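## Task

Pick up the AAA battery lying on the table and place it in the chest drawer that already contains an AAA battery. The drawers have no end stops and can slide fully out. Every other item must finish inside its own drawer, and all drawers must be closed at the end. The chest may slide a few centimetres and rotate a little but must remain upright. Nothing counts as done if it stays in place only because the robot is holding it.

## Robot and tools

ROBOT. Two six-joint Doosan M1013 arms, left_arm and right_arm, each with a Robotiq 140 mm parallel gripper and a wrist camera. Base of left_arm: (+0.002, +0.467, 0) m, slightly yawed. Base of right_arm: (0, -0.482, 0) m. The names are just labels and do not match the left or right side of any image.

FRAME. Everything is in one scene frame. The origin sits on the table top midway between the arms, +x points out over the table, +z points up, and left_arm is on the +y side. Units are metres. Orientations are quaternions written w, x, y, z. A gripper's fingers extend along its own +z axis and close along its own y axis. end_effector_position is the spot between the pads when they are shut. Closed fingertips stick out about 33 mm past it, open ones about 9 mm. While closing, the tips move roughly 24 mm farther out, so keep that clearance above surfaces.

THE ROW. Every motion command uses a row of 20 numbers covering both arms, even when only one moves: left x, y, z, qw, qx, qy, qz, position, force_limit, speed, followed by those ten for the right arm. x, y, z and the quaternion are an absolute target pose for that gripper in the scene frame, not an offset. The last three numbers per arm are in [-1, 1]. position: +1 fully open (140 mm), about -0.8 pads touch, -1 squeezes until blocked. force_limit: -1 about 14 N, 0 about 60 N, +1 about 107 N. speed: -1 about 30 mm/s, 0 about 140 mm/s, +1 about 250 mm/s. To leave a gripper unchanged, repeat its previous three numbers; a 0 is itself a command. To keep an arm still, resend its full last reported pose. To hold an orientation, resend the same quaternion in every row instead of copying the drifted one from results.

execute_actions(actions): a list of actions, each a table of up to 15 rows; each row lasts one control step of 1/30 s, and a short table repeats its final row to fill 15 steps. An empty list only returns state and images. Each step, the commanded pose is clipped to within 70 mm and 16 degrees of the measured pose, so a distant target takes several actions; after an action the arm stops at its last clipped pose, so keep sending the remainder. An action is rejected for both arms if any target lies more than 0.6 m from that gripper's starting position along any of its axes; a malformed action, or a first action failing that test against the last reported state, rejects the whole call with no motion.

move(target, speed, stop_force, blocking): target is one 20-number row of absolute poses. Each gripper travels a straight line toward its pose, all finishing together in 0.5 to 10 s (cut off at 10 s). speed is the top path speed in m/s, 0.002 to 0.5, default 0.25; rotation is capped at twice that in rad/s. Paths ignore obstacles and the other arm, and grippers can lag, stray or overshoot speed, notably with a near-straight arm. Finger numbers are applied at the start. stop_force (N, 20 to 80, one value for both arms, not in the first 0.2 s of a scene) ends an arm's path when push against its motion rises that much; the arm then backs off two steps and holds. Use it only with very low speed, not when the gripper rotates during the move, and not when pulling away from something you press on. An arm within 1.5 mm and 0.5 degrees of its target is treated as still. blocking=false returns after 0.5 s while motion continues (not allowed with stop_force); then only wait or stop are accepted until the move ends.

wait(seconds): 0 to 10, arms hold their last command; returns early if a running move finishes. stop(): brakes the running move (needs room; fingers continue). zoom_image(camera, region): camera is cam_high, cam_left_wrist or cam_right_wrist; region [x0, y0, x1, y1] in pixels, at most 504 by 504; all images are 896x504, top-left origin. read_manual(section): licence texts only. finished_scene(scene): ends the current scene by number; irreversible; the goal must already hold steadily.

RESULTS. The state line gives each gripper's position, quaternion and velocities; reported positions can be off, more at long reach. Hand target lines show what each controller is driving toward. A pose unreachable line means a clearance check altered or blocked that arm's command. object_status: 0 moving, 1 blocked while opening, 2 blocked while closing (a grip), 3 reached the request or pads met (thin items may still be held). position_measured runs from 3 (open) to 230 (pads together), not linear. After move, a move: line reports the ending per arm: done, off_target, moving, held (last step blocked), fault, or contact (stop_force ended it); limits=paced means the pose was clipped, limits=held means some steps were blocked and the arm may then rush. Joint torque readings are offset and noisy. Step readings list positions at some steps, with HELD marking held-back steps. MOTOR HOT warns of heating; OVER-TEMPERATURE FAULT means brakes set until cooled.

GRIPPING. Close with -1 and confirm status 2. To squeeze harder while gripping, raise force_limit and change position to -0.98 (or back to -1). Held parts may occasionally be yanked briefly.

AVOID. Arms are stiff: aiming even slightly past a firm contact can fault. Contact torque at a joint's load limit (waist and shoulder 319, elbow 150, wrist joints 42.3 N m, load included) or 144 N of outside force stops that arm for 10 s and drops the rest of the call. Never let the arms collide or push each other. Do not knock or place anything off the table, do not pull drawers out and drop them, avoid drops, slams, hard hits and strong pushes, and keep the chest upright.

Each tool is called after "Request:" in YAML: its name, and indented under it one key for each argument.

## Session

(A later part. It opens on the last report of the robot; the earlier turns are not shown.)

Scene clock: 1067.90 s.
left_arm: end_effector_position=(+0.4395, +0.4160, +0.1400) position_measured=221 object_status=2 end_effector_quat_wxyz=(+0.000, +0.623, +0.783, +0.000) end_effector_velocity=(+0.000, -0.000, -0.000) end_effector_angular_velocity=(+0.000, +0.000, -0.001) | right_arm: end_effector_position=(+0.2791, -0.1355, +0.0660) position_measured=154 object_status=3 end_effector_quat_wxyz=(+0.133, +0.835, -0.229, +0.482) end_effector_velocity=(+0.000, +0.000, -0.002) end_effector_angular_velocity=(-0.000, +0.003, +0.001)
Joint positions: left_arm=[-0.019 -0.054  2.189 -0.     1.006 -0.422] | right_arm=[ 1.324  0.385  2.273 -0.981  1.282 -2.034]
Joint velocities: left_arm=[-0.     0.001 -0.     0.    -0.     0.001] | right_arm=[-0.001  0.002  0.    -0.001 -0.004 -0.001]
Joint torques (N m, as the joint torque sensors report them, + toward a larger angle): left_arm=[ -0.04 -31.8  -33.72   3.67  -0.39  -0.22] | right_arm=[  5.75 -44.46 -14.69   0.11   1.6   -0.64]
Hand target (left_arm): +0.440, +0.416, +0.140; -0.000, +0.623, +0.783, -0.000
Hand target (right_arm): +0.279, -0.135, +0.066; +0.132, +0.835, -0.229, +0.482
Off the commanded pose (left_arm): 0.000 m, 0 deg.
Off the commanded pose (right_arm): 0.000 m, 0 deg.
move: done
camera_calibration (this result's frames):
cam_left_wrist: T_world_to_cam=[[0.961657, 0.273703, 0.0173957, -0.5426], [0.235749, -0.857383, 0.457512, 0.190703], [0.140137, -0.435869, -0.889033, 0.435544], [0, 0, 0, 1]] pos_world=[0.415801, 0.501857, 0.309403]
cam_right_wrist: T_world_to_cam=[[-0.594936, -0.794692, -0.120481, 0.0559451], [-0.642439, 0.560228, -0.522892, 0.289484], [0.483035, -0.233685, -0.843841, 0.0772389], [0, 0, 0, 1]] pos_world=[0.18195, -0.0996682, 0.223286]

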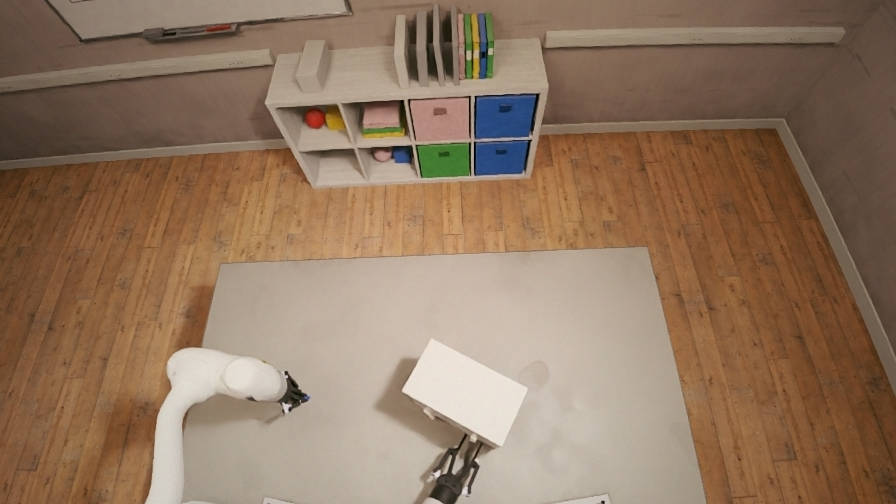

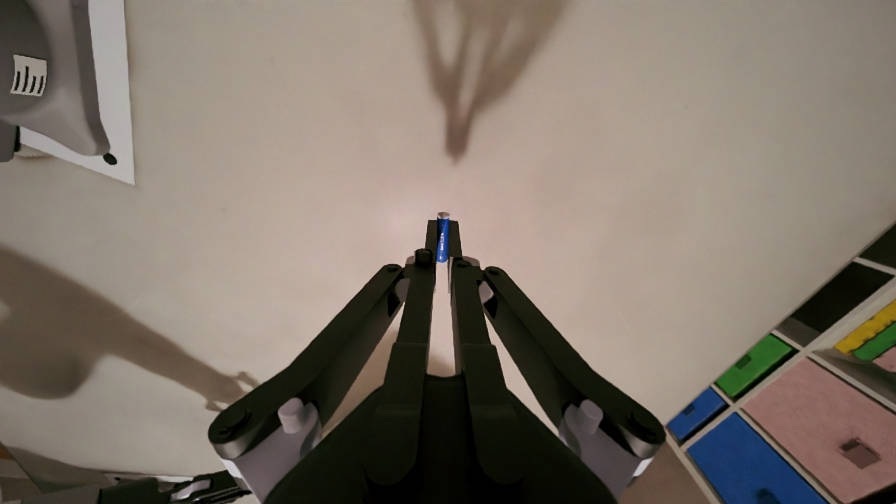

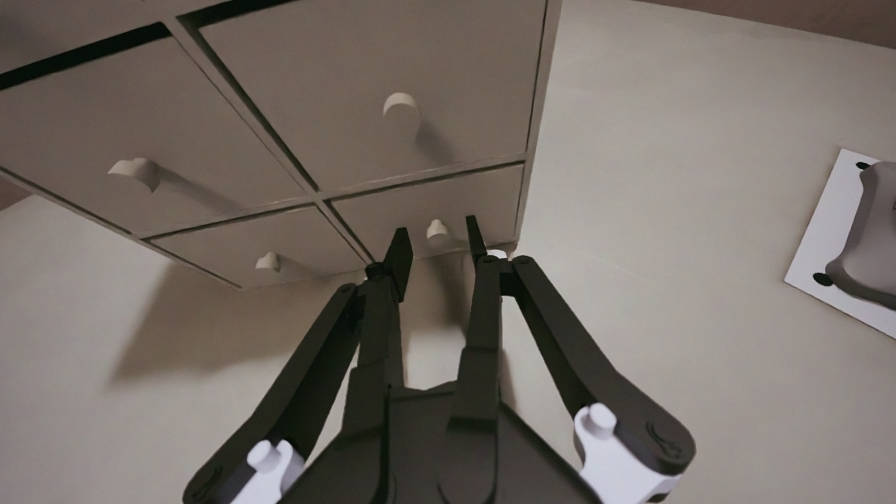

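Knob is in the same image spot as before. Close and pull.

Request:
execute_actions:
  actions:
    - [[0.4395,0.416,0.14,0,0.6225,0.7826,0,-0.98,0.2,0,0.2791,-0.1355,0.066,0.1324,0.8351,-0.2293,0.4822,-1,0,-0.2]]

Scene clock: 1073.13 s.
left_arm: end_effector_position=(+0.4395, +0.4160, +0.1400) position_measured=221 object_status=2 end_effector_quat_wxyz=(-0.000, +0.623, +0.783, -0.000) end_effector_velocity=(+0.000, -0.000, +0.000) end_effector_angular_velocity=(-0.000, -0.001, -0.003) | right_arm: end_effector_position=(+0.2791, -0.1355, +0.0660) position_measured=212 object_status=0 end_effector_quat_wxyz=(+0.132, +0.835, -0.229, +0.482) end_effector_velocity=(+0.000, -0.000, +0.000) end_effector_angular_velocity=(+0.000, -0.001, -0.001)
Joint positions: left_arm=[-0.019 -0.054  2.189 -0.     1.006 -0.422] | right_arm=[ 1.324  0.385  2.273 -0.981  1.282 -2.033]
Joint velocities: left_arm=[-0.001  0.    -0.001 -0.    -0.     0.002] | right_arm=[-0.     0.    -0.    -0.     0.001  0.001]
Joint torques (N m, as the joint torque sensors report them, + toward a larger angle): left_arm=[  0.54 -32.42 -33.95   4.03  -0.7   -0.02] | right_arm=[  2.81 -42.96 -13.24   0.9    0.6   -0.06]
Hand target (left_arm): +0.440, +0.416, +0.140; -0.000, +0.623, +0.783, +0.000
Hand target (right_arm): +0.279, -0.135, +0.066; +0.132, +0.835, -0.229, +0.482
Off the commanded pose (left_arm): 0.000 m, 0 deg.
Off the commanded pose (right_arm): 0.000 m, 0 deg.
Step readings (end_effector_position):
0: left_arm (+0.4395, +0.4160, +0.1400) | right_arm (+0.2791, -0.1355, +0.0660)
1: left_arm (+0.4395, +0.4160, +0.1400) | right_arm (+0.2791, -0.1355, +0.0660)
2: left_arm (+0.4395, +0.4160, +0.1400) | right_arm (+0.2791, -0.1355, +0.0660)
4: left_arm (+0.4395, +0.4160, +0.1400) | right_arm (+0.2791, -0.1355, +0.0660)
8: left_arm (+0.4395, +0.4160, +0.1400) | right_arm (+0.2791, -0.1355, +0.0660)
15: end_effector_position above
camera_calibration (this result's frames):
cam_left_wrist: T_world_to_cam=[[0.961657, 0.273703, 0.0173955, -0.5426], [0.235749, -0.857383, 0.457512, 0.190703], [0.140137, -0.435869, -0.889033, 0.435544], [0, 0, 0, 1]] pos_world=[0.415801, 0.501857, 0.309403]
cam_right_wrist: T_world_to_cam=[[-0.594774, -0.794794, -0.12061, 0.0559416], [-0.642499, 0.560156, -0.522896, 0.289489], [0.483155, -0.233513, -0.84382, 0.077152], [0, 0, 0, 1]] pos_world=[0.181992, -0.0996809, 0.223222]

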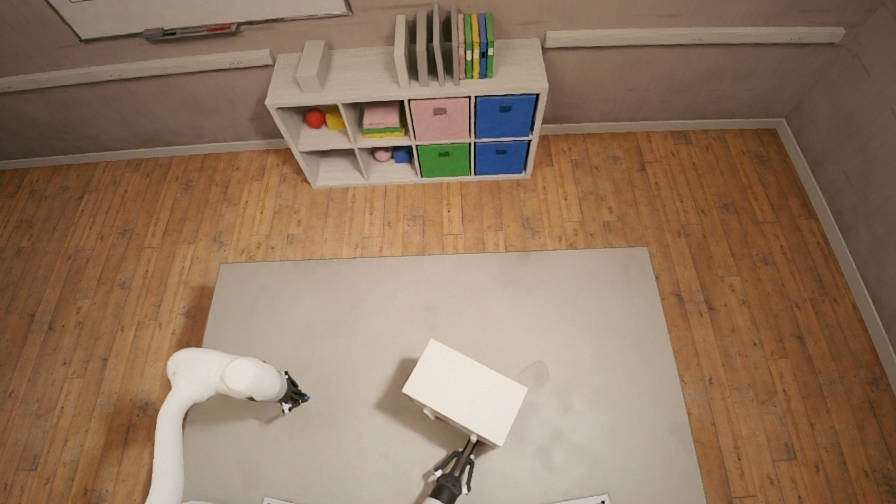

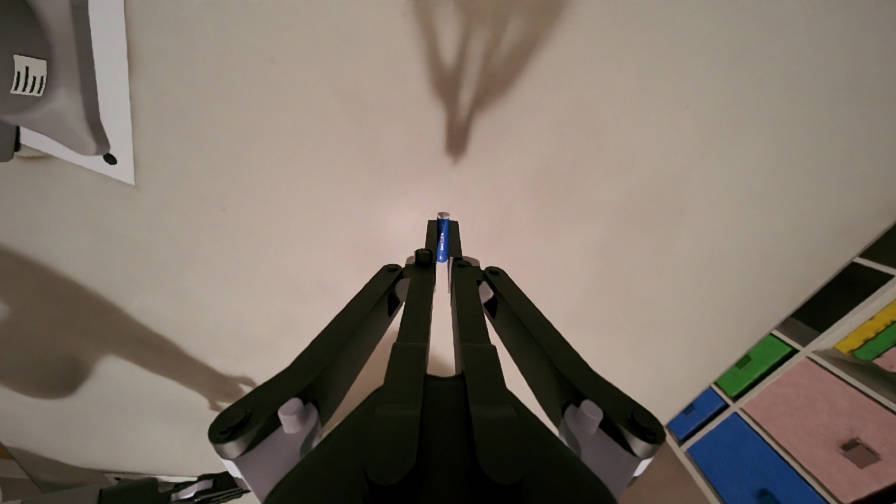

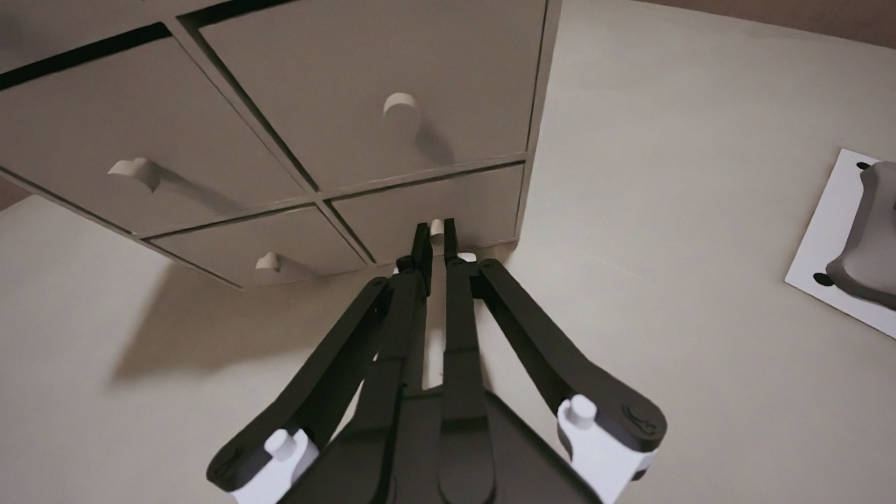

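Request:
move:
  target: [0.4395,0.416,0.14,0,0.6225,0.7826,0,-0.98,0.2,0,0.1630,-0.0666,0.066,0.1324,0.8351,-0.2293,0.4822,-1,0,-0.2]
  speed: 0.08

Request:
zoom_image:
  camera: "cam_high"
  region: [410, 400, 520, 490]

Request:
zoom_image:
  camera: "cam_right_wrist"
  region: [320, 70, 540, 220]

Scene clock: 1085.60 s.
left_arm: end_effector_position=(+0.4395, +0.4160, +0.1400) position_measured=221 object_status=2 end_effector_quat_wxyz=(+0.000, +0.623, +0.783, -0.000) end_effector_velocity=(+0.000, -0.000, +0.001) end_effector_angular_velocity=(-0.000, -0.002, +0.001) | right_arm: end_effector_position=(+0.1630, -0.0668, +0.0660) position_measured=212 object_status=2 end_effector_quat_wxyz=(+0.132, +0.835, -0.229, +0.482) end_effector_velocity=(-0.001, +0.001, +0.000) end_effector_angular_velocity=(-0.001, -0.001, -0.000)
Joint positions: left_arm=[-0.019 -0.054  2.189 -0.     1.006 -0.422] | right_arm=[ 1.547  0.459  2.132 -0.792  1.41  -2.015]
Joint velocities: left_arm=[ 0.    -0.001 -0.    -0.    -0.001 -0.001] | right_arm=[ 0.002  0.001 -0.002  0.002  0.003 -0.   ]
Joint torques (N m, as the joint torque sensors report them, + toward a larger angle): left_arm=[ -0.53 -31.93 -32.67   3.67  -0.73   0.1 ] | right_arm=[  5.59 -58.03 -17.86   0.53   2.28  -0.11]
Hand target (left_arm): +0.440, +0.416, +0.140; -0.000, +0.623, +0.783, -0.000
Hand target (right_arm): +0.163, -0.067, +0.066; +0.132, +0.835, -0.229, +0.482
Off the commanded pose (left_arm): 0.000 m, 0 deg.
Off the commanded pose (right_arm): 0.000 m, 0 deg.
move: done
camera_calibration (this result's frames):
cam_left_wrist: T_world_to_cam=[[0.961657, 0.273703, 0.0173957, -0.5426], [0.235749, -0.857383, 0.457512, 0.190703], [0.140137, -0.435869, -0.889033, 0.435544], [0, 0, 0, 1]] pos_world=[0.415801, 0.501857, 0.309403]
cam_right_wrist: T_world_to_cam=[[-0.594794, -0.794758, -0.12075, 0.0415213], [-0.642452, 0.560248, -0.522855, 0.17643], [0.483193, -0.233415, -0.843826, 0.149309], [0, 0, 0, 1]] pos_world=[0.065899, -0.030994, 0.223252]

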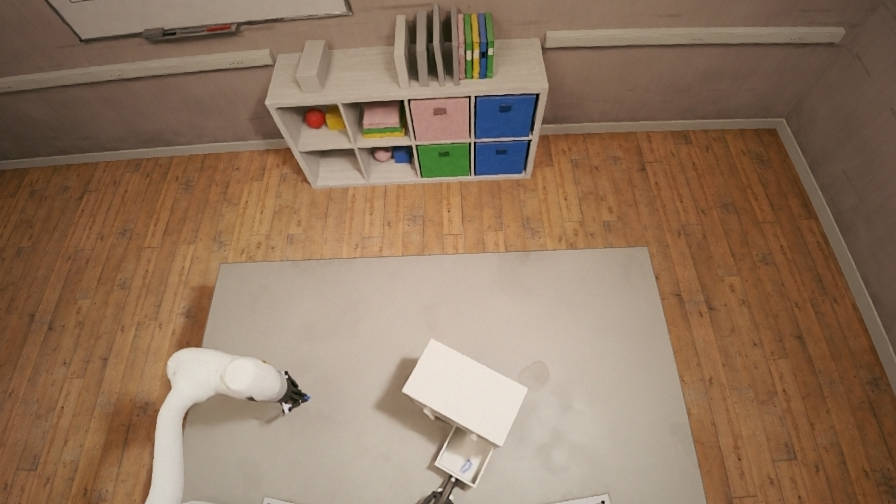

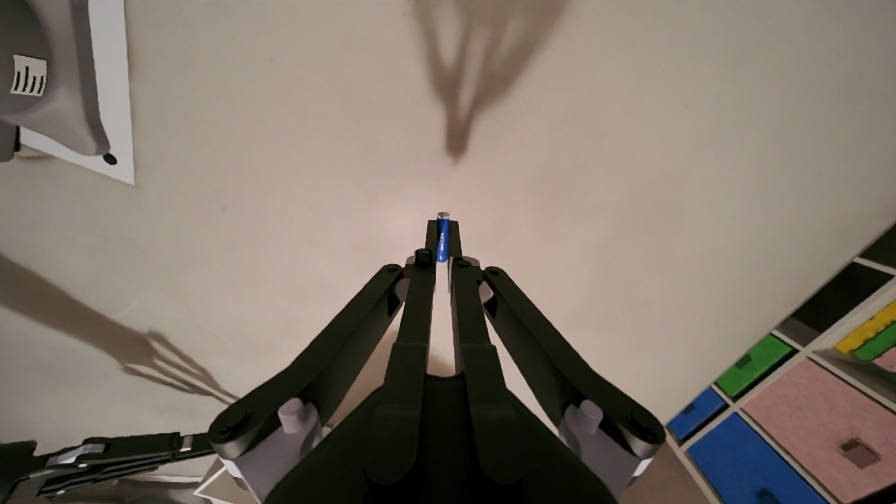

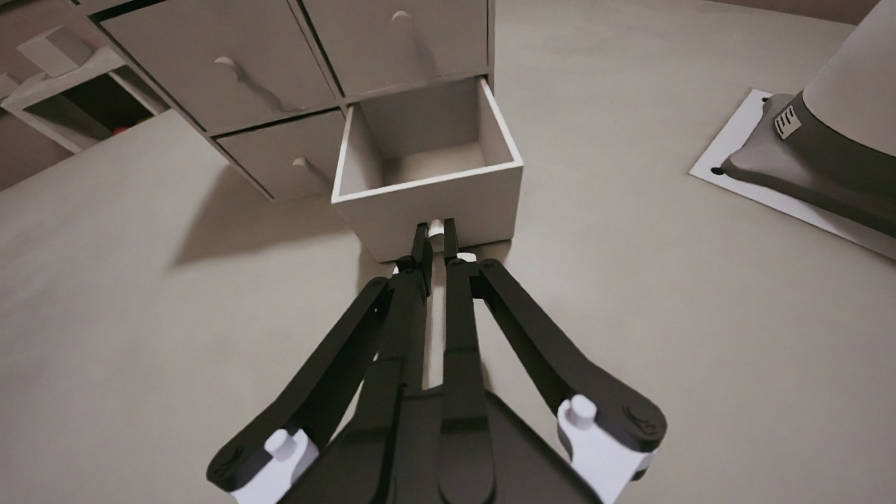

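Region (410, 400, 520, 490) of cam_high's 896x504 image, scaled by 4.582, with more detail than that image has; it fills the top 412 rows of this view, and the rest is white.

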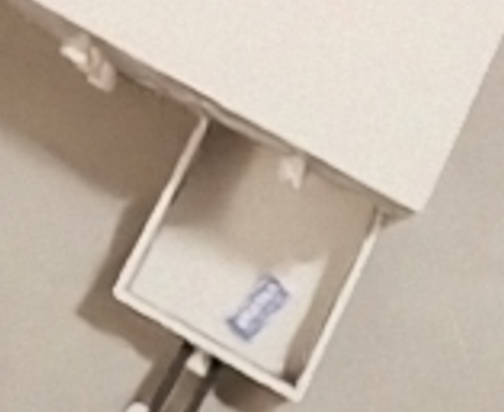

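Region (320, 70, 540, 220) of cam_right_wrist's 896x504 image, scaled by 2.291, with more detail than that image has; it fills the top 344 rows of this view, and the rest is white.

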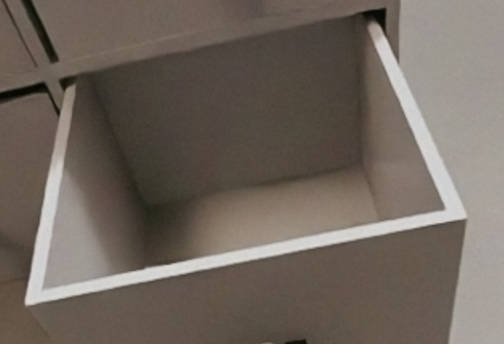

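Request:
zoom_image:
  camera: "cam_high"
  region: [445, 445, 495, 485]

Region (445, 445, 495, 485) of cam_high's 896x504 image, scaled by 10.080, with more detail than that image has; it fills the top 403 rows of this view, and the rest is white.

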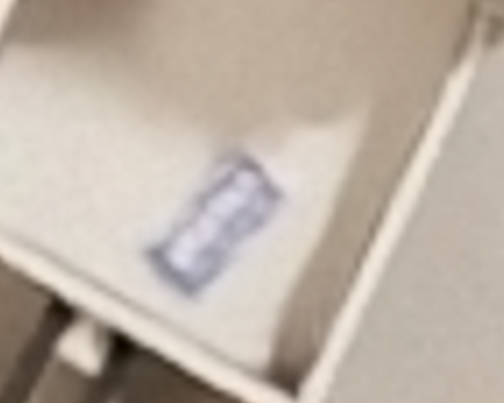

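Request:
move:
  target: [0.4395,0.416,0.14,0,0.6225,0.7826,0,-0.98,0.2,0,0.2800,-0.1360,0.066,0.1324,0.8351,-0.2293,0.4822,-1,0,-0.2]
  speed: 0.08

Request:
execute_actions:
  actions:
    - [[0.4395,0.416,0.14,0,0.6225,0.7826,0,-0.98,0.2,0,0.2795,-0.1357,0.066,0.1324,0.8351,-0.2293,0.4822,-0.2,0,0.3]]

Scene clock: 1107.47 s.
left_arm: end_effector_position=(+0.4395, +0.4160, +0.1400) position_measured=221 object_status=2 end_effector_quat_wxyz=(+0.000, +0.623, +0.783, +0.000) end_effector_velocity=(-0.000, +0.000, +0.000) end_effector_angular_velocity=(-0.000, +0.001, -0.000) | right_arm: end_effector_position=(+0.2800, -0.1358, +0.0660) position_measured=212 object_status=2 end_effector_quat_wxyz=(+0.132, +0.835, -0.229, +0.482) end_effector_velocity=(+0.001, -0.000, -0.000) end_effector_angular_velocity=(-0.000, -0.000, +0.000)
Joint positions: left_arm=[-0.019 -0.054  2.189 -0.     1.006 -0.422] | right_arm=[ 1.323  0.385  2.273 -0.982  1.281 -2.034]
Joint velocities: left_arm=[ 0.    -0.    -0.    -0.     0.001  0.   ] | right_arm=[-0.002  0.     0.001 -0.002 -0.001  0.   ]
Joint torques (N m, as the joint torque sensors report them, + toward a larger angle): left_arm=[ -0.21 -33.23 -32.84   3.89  -0.32  -0.05] | right_arm=[ -1.11 -43.57 -13.58   0.1    0.54  -0.24]
Hand target (left_arm): +0.440, +0.416, +0.140; -0.000, +0.623, +0.783, -0.000
Hand target (right_arm): +0.280, -0.136, +0.066; +0.132, +0.835, -0.229, +0.482
Off the commanded pose (left_arm): 0.000 m, 0 deg.
Off the commanded pose (right_arm): 0.000 m, 0 deg.
move: done
camera_calibration (this result's frames):
cam_left_wrist: T_world_to_cam=[[0.961657, 0.273703, 0.0173958, -0.5426], [0.235749, -0.857383, 0.457512, 0.190703], [0.140137, -0.435869, -0.889033, 0.435544], [0, 0, 0, 1]] pos_world=[0.415801, 0.501857, 0.309403]
cam_right_wrist: T_world_to_cam=[[-0.594755, -0.794825, -0.120494, 0.0561606], [-0.642542, 0.560078, -0.522927, 0.290222], [0.483122, -0.233591, -0.843818, 0.0766766], [0, 0, 0, 1]] pos_world=[0.182837, -0.0999982, 0.223233]

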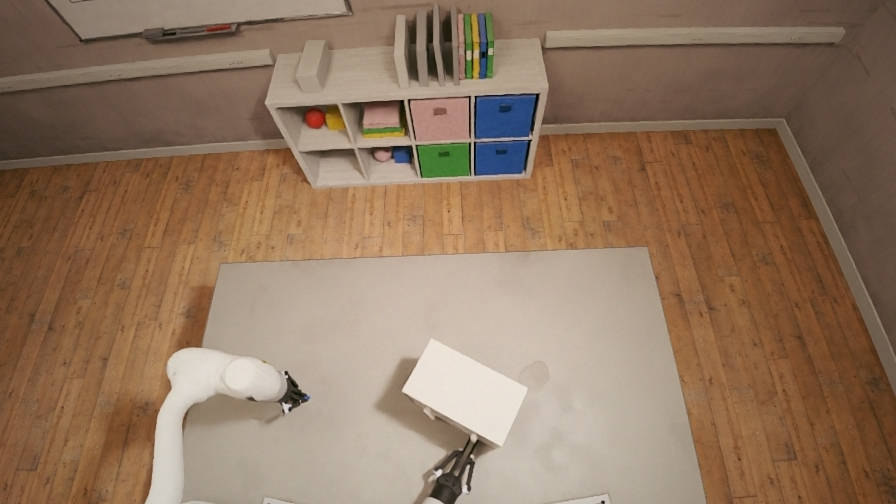

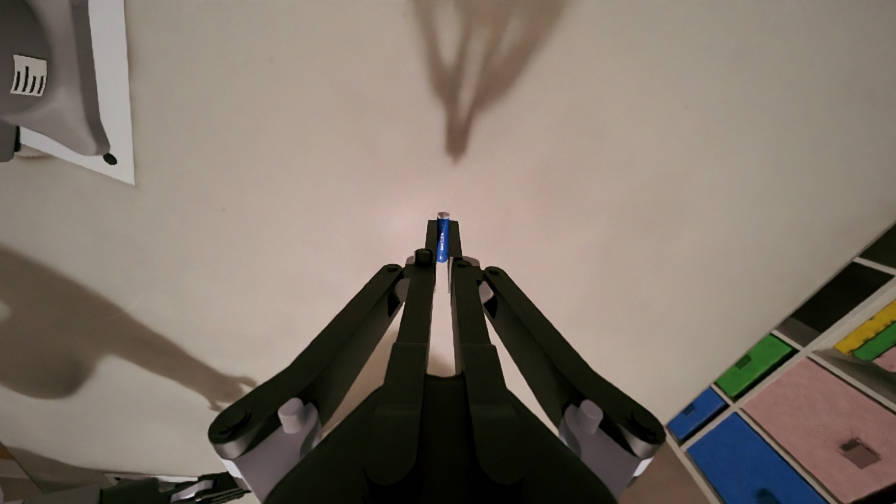

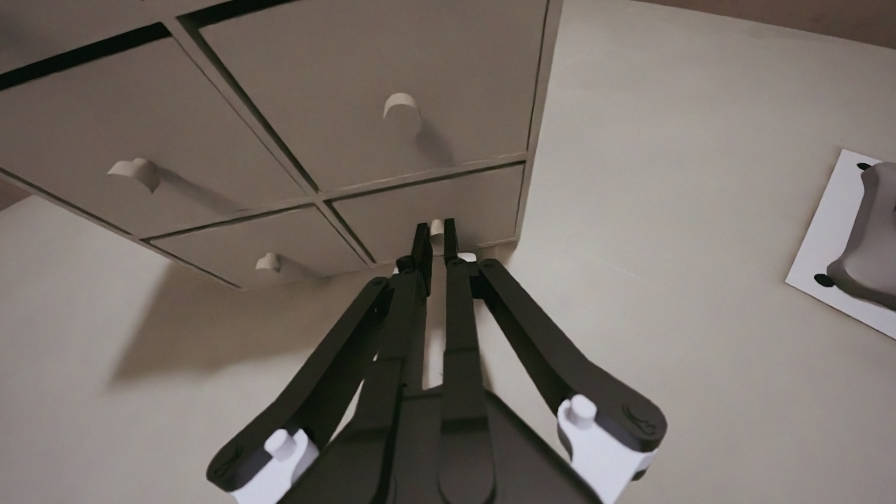

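Scene clock: 1107.97 s.
left_arm: end_effector_position=(+0.4395, +0.4160, +0.1400) position_measured=221 object_status=2 end_effector_quat_wxyz=(+0.000, +0.623, +0.783, +0.000) end_effector_velocity=(-0.001, +0.000, -0.001) end_effector_angular_velocity=(+0.001, +0.003, -0.001) | right_arm: end_effector_position=(+0.2795, -0.1358, +0.0660) position_measured=154 object_status=3 end_effector_quat_wxyz=(+0.132, +0.835, -0.229, +0.482) end_effector_velocity=(+0.000, +0.001, +0.001) end_effector_angular_velocity=(+0.000, -0.000, +0.000)
Joint positions: left_arm=[-0.019 -0.054  2.189  0.     1.006 -0.422] | right_arm=[ 1.324  0.385  2.273 -0.982  1.282 -2.034]
Joint velocities: left_arm=[ 0.     0.001  0.002 -0.     0.001  0.001] | right_arm=[ 0.    -0.    -0.001 -0.     0.001 -0.001]
Joint torques (N m, as the joint torque sensors report them, + toward a larger angle): left_arm=[  0.85 -32.28 -33.31   3.84  -0.58   0.12] | right_arm=[  3.28 -48.1  -14.66   0.26   1.43  -0.06]
Hand target (left_arm): +0.440, +0.416, +0.140; -0.000, +0.623, +0.783, -0.000
Hand target (right_arm): +0.279, -0.136, +0.066; +0.132, +0.835, -0.229, +0.482
Off the commanded pose (left_arm): 0.000 m, 0 deg.
Off the commanded pose (right_arm): 0.000 m, 0 deg.
Step readings (end_effector_position):
0: left_arm (+0.4395, +0.4160, +0.1400) | right_arm (+0.2800, -0.1358, +0.0660)
1: left_arm (+0.4395, +0.4160, +0.1400) | right_arm (+0.2800, -0.1358, +0.0660)
2: left_arm (+0.4395, +0.4160, +0.1400) | right_arm (+0.2800, -0.1358, +0.0660)
4: left_arm (+0.4395, +0.4160, +0.1400) | right_arm (+0.2798, -0.1357, +0.0660)
8: left_arm (+0.4395, +0.4160, +0.1400) | right_arm (+0.2795, -0.1358, +0.0660)
15: end_effector_position above
camera_calibration (this result's frames):
cam_left_wrist: T_world_to_cam=[[0.961657, 0.273703, 0.0173957, -0.5426], [0.235749, -0.857383, 0.457512, 0.190703], [0.140137, -0.435869, -0.889033, 0.435544], [0, 0, 0, 1]] pos_world=[0.415801, 0.501857, 0.309403]
cam_right_wrist: T_world_to_cam=[[-0.594764, -0.79481, -0.120552, 0.0559152], [-0.642509, 0.560111, -0.522932, 0.289891], [0.483154, -0.233565, -0.843807, 0.076921], [0, 0, 0, 1]] pos_world=[0.182349, -0.0999633, 0.22324]

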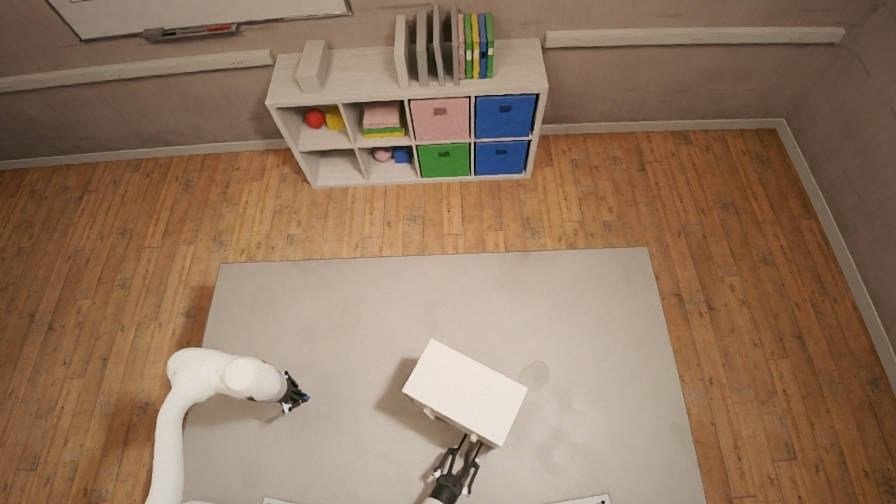

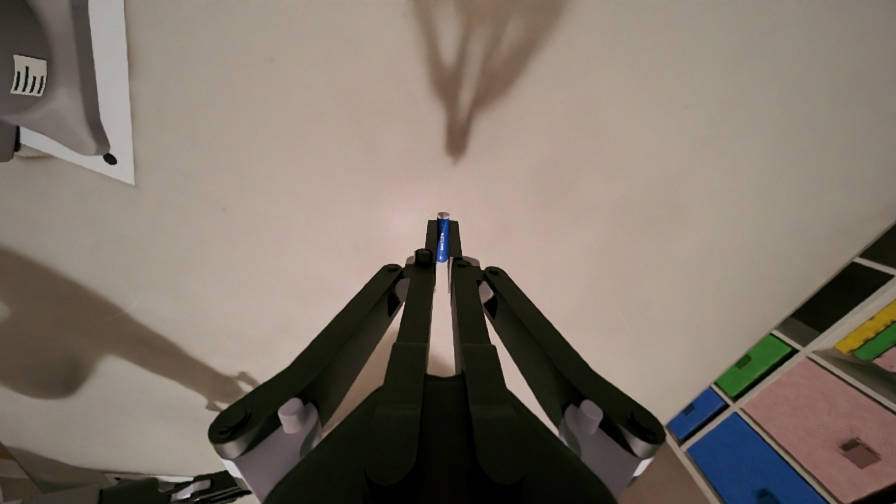

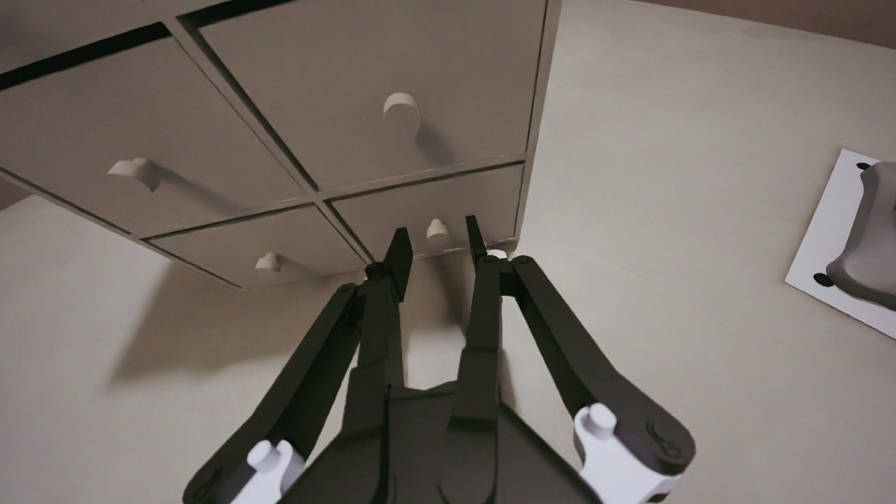

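Request:
move:
  target: [0.4395,0.416,0.14,0,0.6225,0.7826,0,-0.98,0.2,0,0.2560,-0.1142,0.066,0.1324,0.8351,-0.2293,0.4822,-0.2,0,0.3]
  speed: 0.12

Request:
move:
  target: [0.4395,0.416,0.14,0,0.6225,0.7826,0,-0.98,0.2,0,0.3291,0.0115,0.066,0.1324,0.8351,-0.2293,0.4822,-0.2,0,0.3]
  speed: 0.18

Request:
zoom_image:
  camera: "cam_right_wrist"
  region: [340, 130, 560, 310]

Scene clock: 1162.77 s.
left_arm: end_effector_position=(+0.4395, +0.4160, +0.1400) position_measured=221 object_status=2 end_effector_quat_wxyz=(-0.000, +0.623, +0.783, -0.000) end_effector_velocity=(+0.000, +0.000, +0.000) end_effector_angular_velocity=(+0.000, -0.000, +0.001) | right_arm: end_effector_position=(+0.2560, -0.1143, +0.0660) position_measured=154 object_status=3 end_effector_quat_wxyz=(+0.132, +0.835, -0.229, +0.482) end_effector_velocity=(-0.001, +0.001, +0.000) end_effector_angular_velocity=(+0.001, -0.001, +0.001)
Joint positions: left_arm=[-0.019 -0.054  2.189 -0.     1.006 -0.422] | right_arm=[ 1.375  0.405  2.235 -0.936  1.312 -2.035]
Joint velocities: left_arm=[ 0.     0.    -0.001  0.     0.    -0.   ] | right_arm=[ 0.002  0.001 -0.001  0.001  0.001  0.001]
Joint torques (N m, as the joint torque sensors report them, + toward a larger angle): left_arm=[ -0.39 -30.42 -33.23   3.98  -0.56   0.09] | right_arm=[  3.38 -46.78 -15.02   0.56   1.78   0.05]
Hand target (left_arm): +0.440, +0.416, +0.140; -0.000, +0.623, +0.783, +0.000
Hand target (right_arm): +0.256, -0.114, +0.066; +0.132, +0.835, -0.229, +0.482
Off the commanded pose (left_arm): 0.000 m, 0 deg.
Off the commanded pose (right_arm): 0.000 m, 0 deg.
move: done
camera_calibration (this result's frames):
cam_left_wrist: T_world_to_cam=[[0.961657, 0.273703, 0.0173955, -0.5426], [0.235749, -0.857383, 0.457512, 0.190703], [0.140137, -0.435869, -0.889033, 0.435544], [0, 0, 0, 1]] pos_world=[0.415801, 0.501857, 0.309403]
cam_right_wrist: T_world_to_cam=[[-0.594773, -0.794788, -0.120652, 0.0590728], [-0.642485, 0.560175, -0.522892, 0.262782], [0.483175, -0.233485, -0.843817, 0.0932798], [0, 0, 0, 1]] pos_world=[0.158898, -0.0784743, 0.223245]

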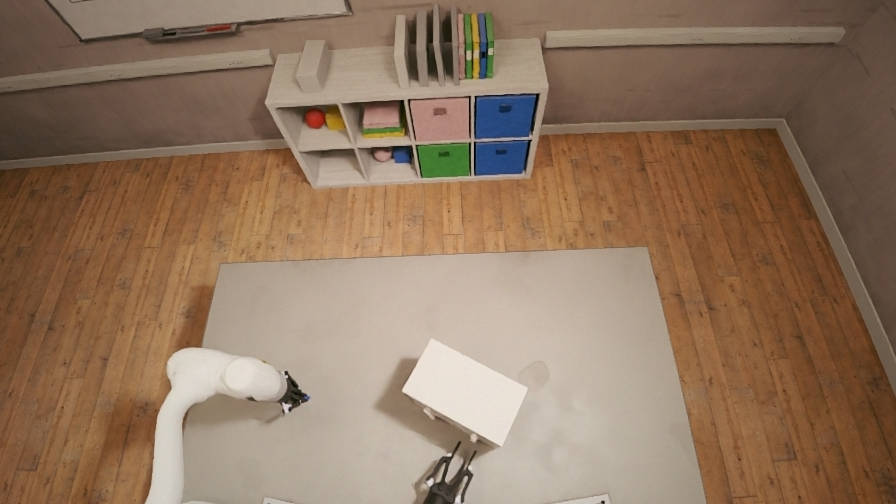

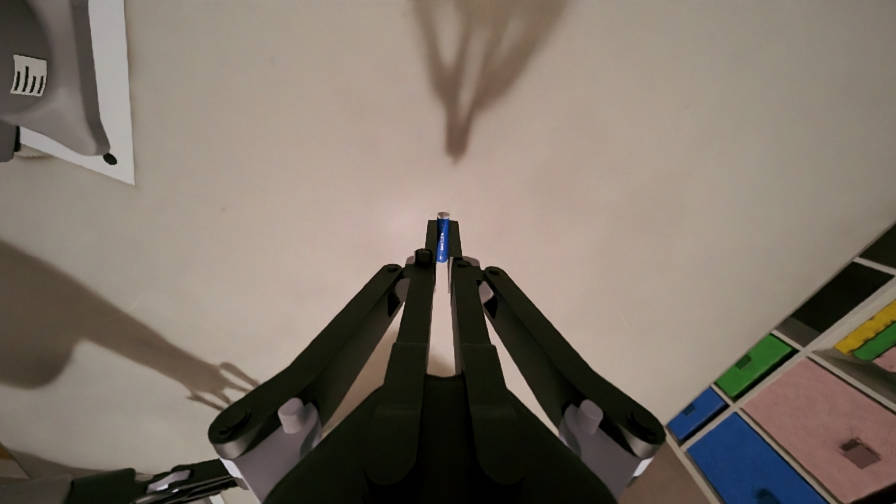

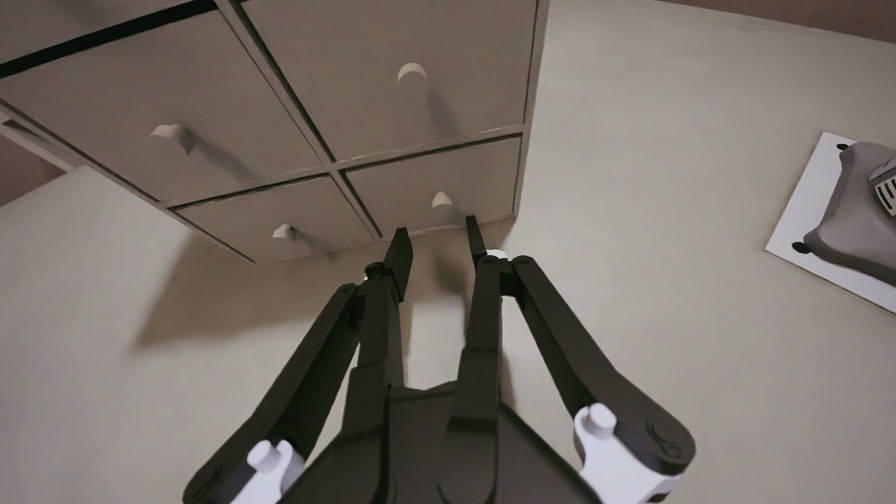

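Scene clock: 1164.03 s.
left_arm: end_effector_position=(+0.4395, +0.4160, +0.1400) position_measured=221 object_status=2 end_effector_quat_wxyz=(+0.000, +0.623, +0.783, +0.000) end_effector_velocity=(-0.001, -0.000, -0.001) end_effector_angular_velocity=(+0.000, +0.002, -0.002) | right_arm: end_effector_position=(+0.3289, +0.0115, +0.0661) position_measured=154 object_status=3 end_effector_quat_wxyz=(+0.132, +0.835, -0.229, +0.482) end_effector_velocity=(+0.001, +0.001, -0.000) end_effector_angular_velocity=(+0.001, +0.001, -0.000)
Joint positions: left_arm=[-0.019 -0.054  2.189 -0.     1.006 -0.422] | right_arm=[ 1.278  0.537  1.979 -0.985  1.341 -2.17 ]
Joint velocities: left_arm=[-0.001  0.     0.001 -0.     0.001  0.001] | right_arm=[-0.001  0.001 -0.002  0.    -0.001 -0.001]
Joint torques (N m, as the joint torque sensors report them, + toward a larger angle): left_arm=[ -0.63 -29.87 -35.07   3.75  -0.34  -0.02] | right_arm=[  3.7  -67.48 -20.58   0.65   1.1   -0.19]
Hand target (left_arm): +0.440, +0.416, +0.140; -0.000, +0.623, +0.783, -0.000
Hand target (right_arm): +0.329, +0.012, +0.066; +0.132, +0.835, -0.229, +0.482
Off the commanded pose (left_arm): 0.000 m, 0 deg.
Off the commanded pose (right_arm): 0.000 m, 0 deg.
move: done
camera_calibration (this result's frames):
cam_left_wrist: T_world_to_cam=[[0.961657, 0.273703, 0.0173958, -0.5426], [0.235749, -0.857383, 0.457512, 0.190703], [0.140137, -0.435869, -0.889033, 0.435544], [0, 0, 0, 1]] pos_world=[0.415801, 0.501857, 0.309403]
cam_right_wrist: T_world_to_cam=[[-0.594799, -0.794771, -0.120636, 0.20238], [-0.642397, 0.560153, -0.523025, 0.239151], [0.48326, -0.233599, -0.843737, 0.0874805], [0, 0, 0, 1]] pos_world=[0.23173, 0.0473201, 0.223307]

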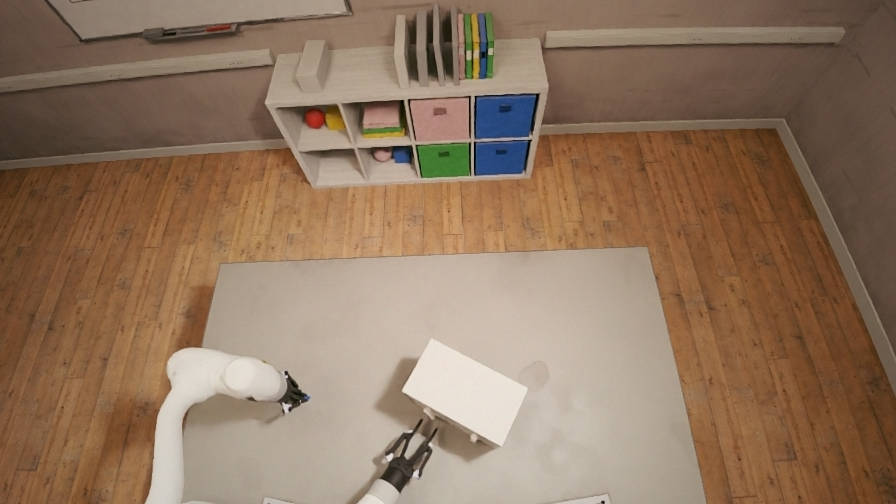

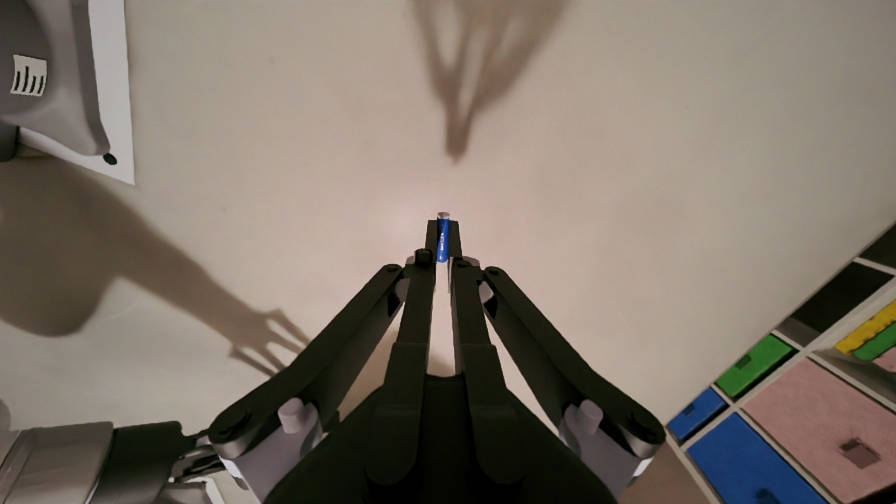

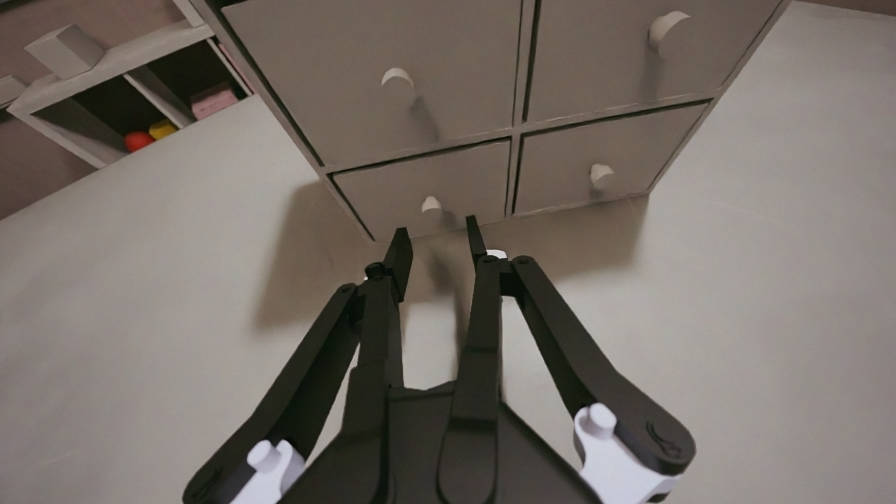

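Region (340, 130, 560, 310) of cam_right_wrist's 896x504 image, scaled by 2.291, with more detail than that image has; it fills the top 412 rows of this view, and the rest is white.

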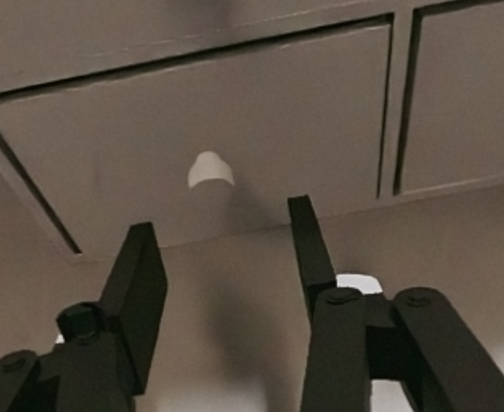

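Request:
move:
  target: [0.4395,0.416,0.14,0,0.6225,0.7826,0,-0.98,0.2,0,0.3546,-0.0020,0.066,0.1324,0.8351,-0.2293,0.4822,-0.2,0,0.3]
  speed: 0.08

Request:
zoom_image:
  camera: "cam_right_wrist"
  region: [340, 150, 560, 330]

Scene clock: 1182.83 s.
left_arm: end_effector_position=(+0.4395, +0.4160, +0.1400) position_measured=221 object_status=2 end_effector_quat_wxyz=(+0.000, +0.623, +0.783, -0.000) end_effector_velocity=(-0.000, -0.000, -0.000) end_effector_angular_velocity=(-0.000, -0.000, -0.002) | right_arm: end_effector_position=(+0.3545, -0.0019, +0.0660) position_measured=154 object_status=3 end_effector_quat_wxyz=(+0.132, +0.835, -0.229, +0.482) end_effector_velocity=(+0.001, -0.001, +0.001) end_effector_angular_velocity=(+0.001, -0.001, -0.002)
Joint positions: left_arm=[-0.019 -0.054  2.189 -0.     1.006 -0.422] | right_arm=[ 1.235  0.527  1.999 -1.019  1.314 -2.175]
Joint velocities: left_arm=[-0.    -0.     0.    -0.    -0.001  0.002] | right_arm=[-0.003 -0.001  0.001 -0.001 -0.     0.001]
Joint torques (N m, as the joint torque sensors report them, + toward a larger angle): left_arm=[  0.01 -32.16 -33.9    3.59  -0.57  -0.05] | right_arm=[  2.07 -63.57 -19.23   0.23   1.48  -0.1 ]
Hand target (left_arm): +0.440, +0.416, +0.140; -0.000, +0.623, +0.783, -0.000
Hand target (right_arm): +0.355, -0.002, +0.066; +0.132, +0.835, -0.229, +0.482
Off the commanded pose (left_arm): 0.000 m, 0 deg.
Off the commanded pose (right_arm): 0.000 m, 0 deg.
move: done
camera_calibration (this result's frames):
cam_left_wrist: T_world_to_cam=[[0.961657, 0.273703, 0.0173957, -0.5426], [0.235749, -0.857383, 0.457512, 0.190703], [0.140137, -0.435869, -0.889033, 0.435544], [0, 0, 0, 1]] pos_world=[0.415801, 0.501857, 0.309403]
cam_right_wrist: T_world_to_cam=[[-0.594759, -0.794807, -0.120597, 0.206945], [-0.642512, 0.560136, -0.522901, 0.263126], [0.483156, -0.233515, -0.843819, 0.0719288], [0, 0, 0, 1]] pos_world=[0.257391, 0.0338919, 0.22324]

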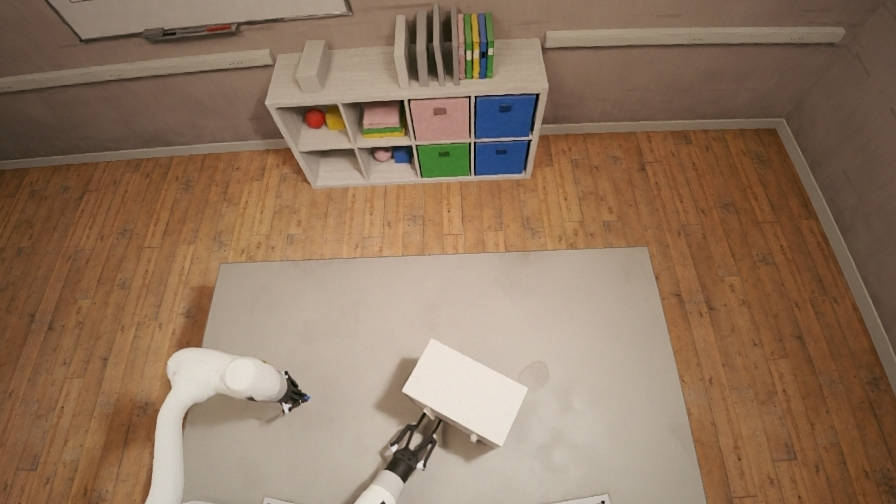

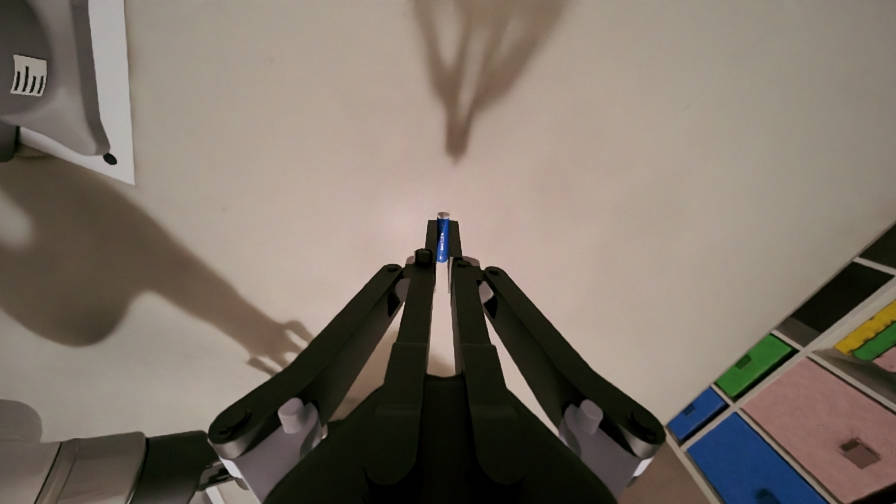

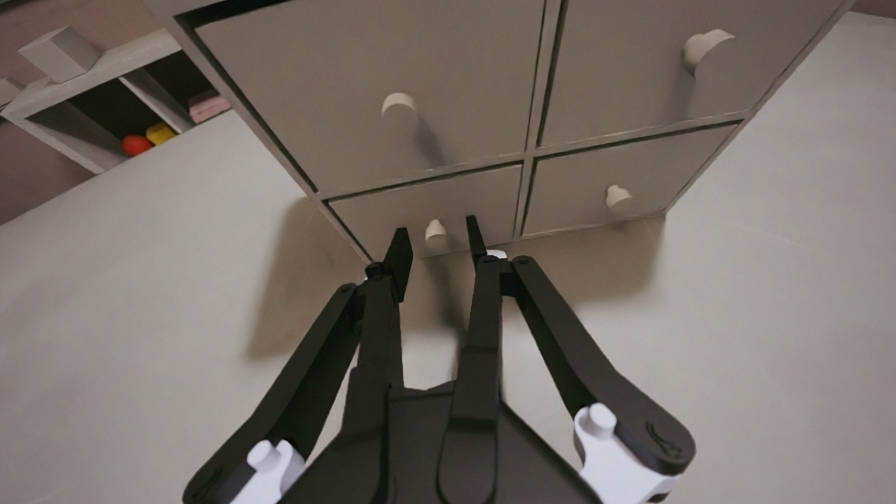

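Region (340, 150, 560, 330) of cam_right_wrist's 896x504 image, scaled by 2.291, with more detail than that image has; it fills the top 412 rows of this view, and the rest is white.

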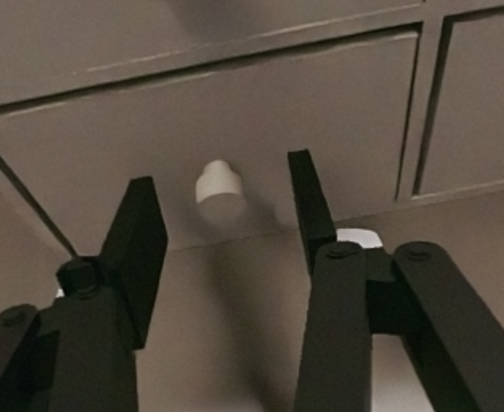

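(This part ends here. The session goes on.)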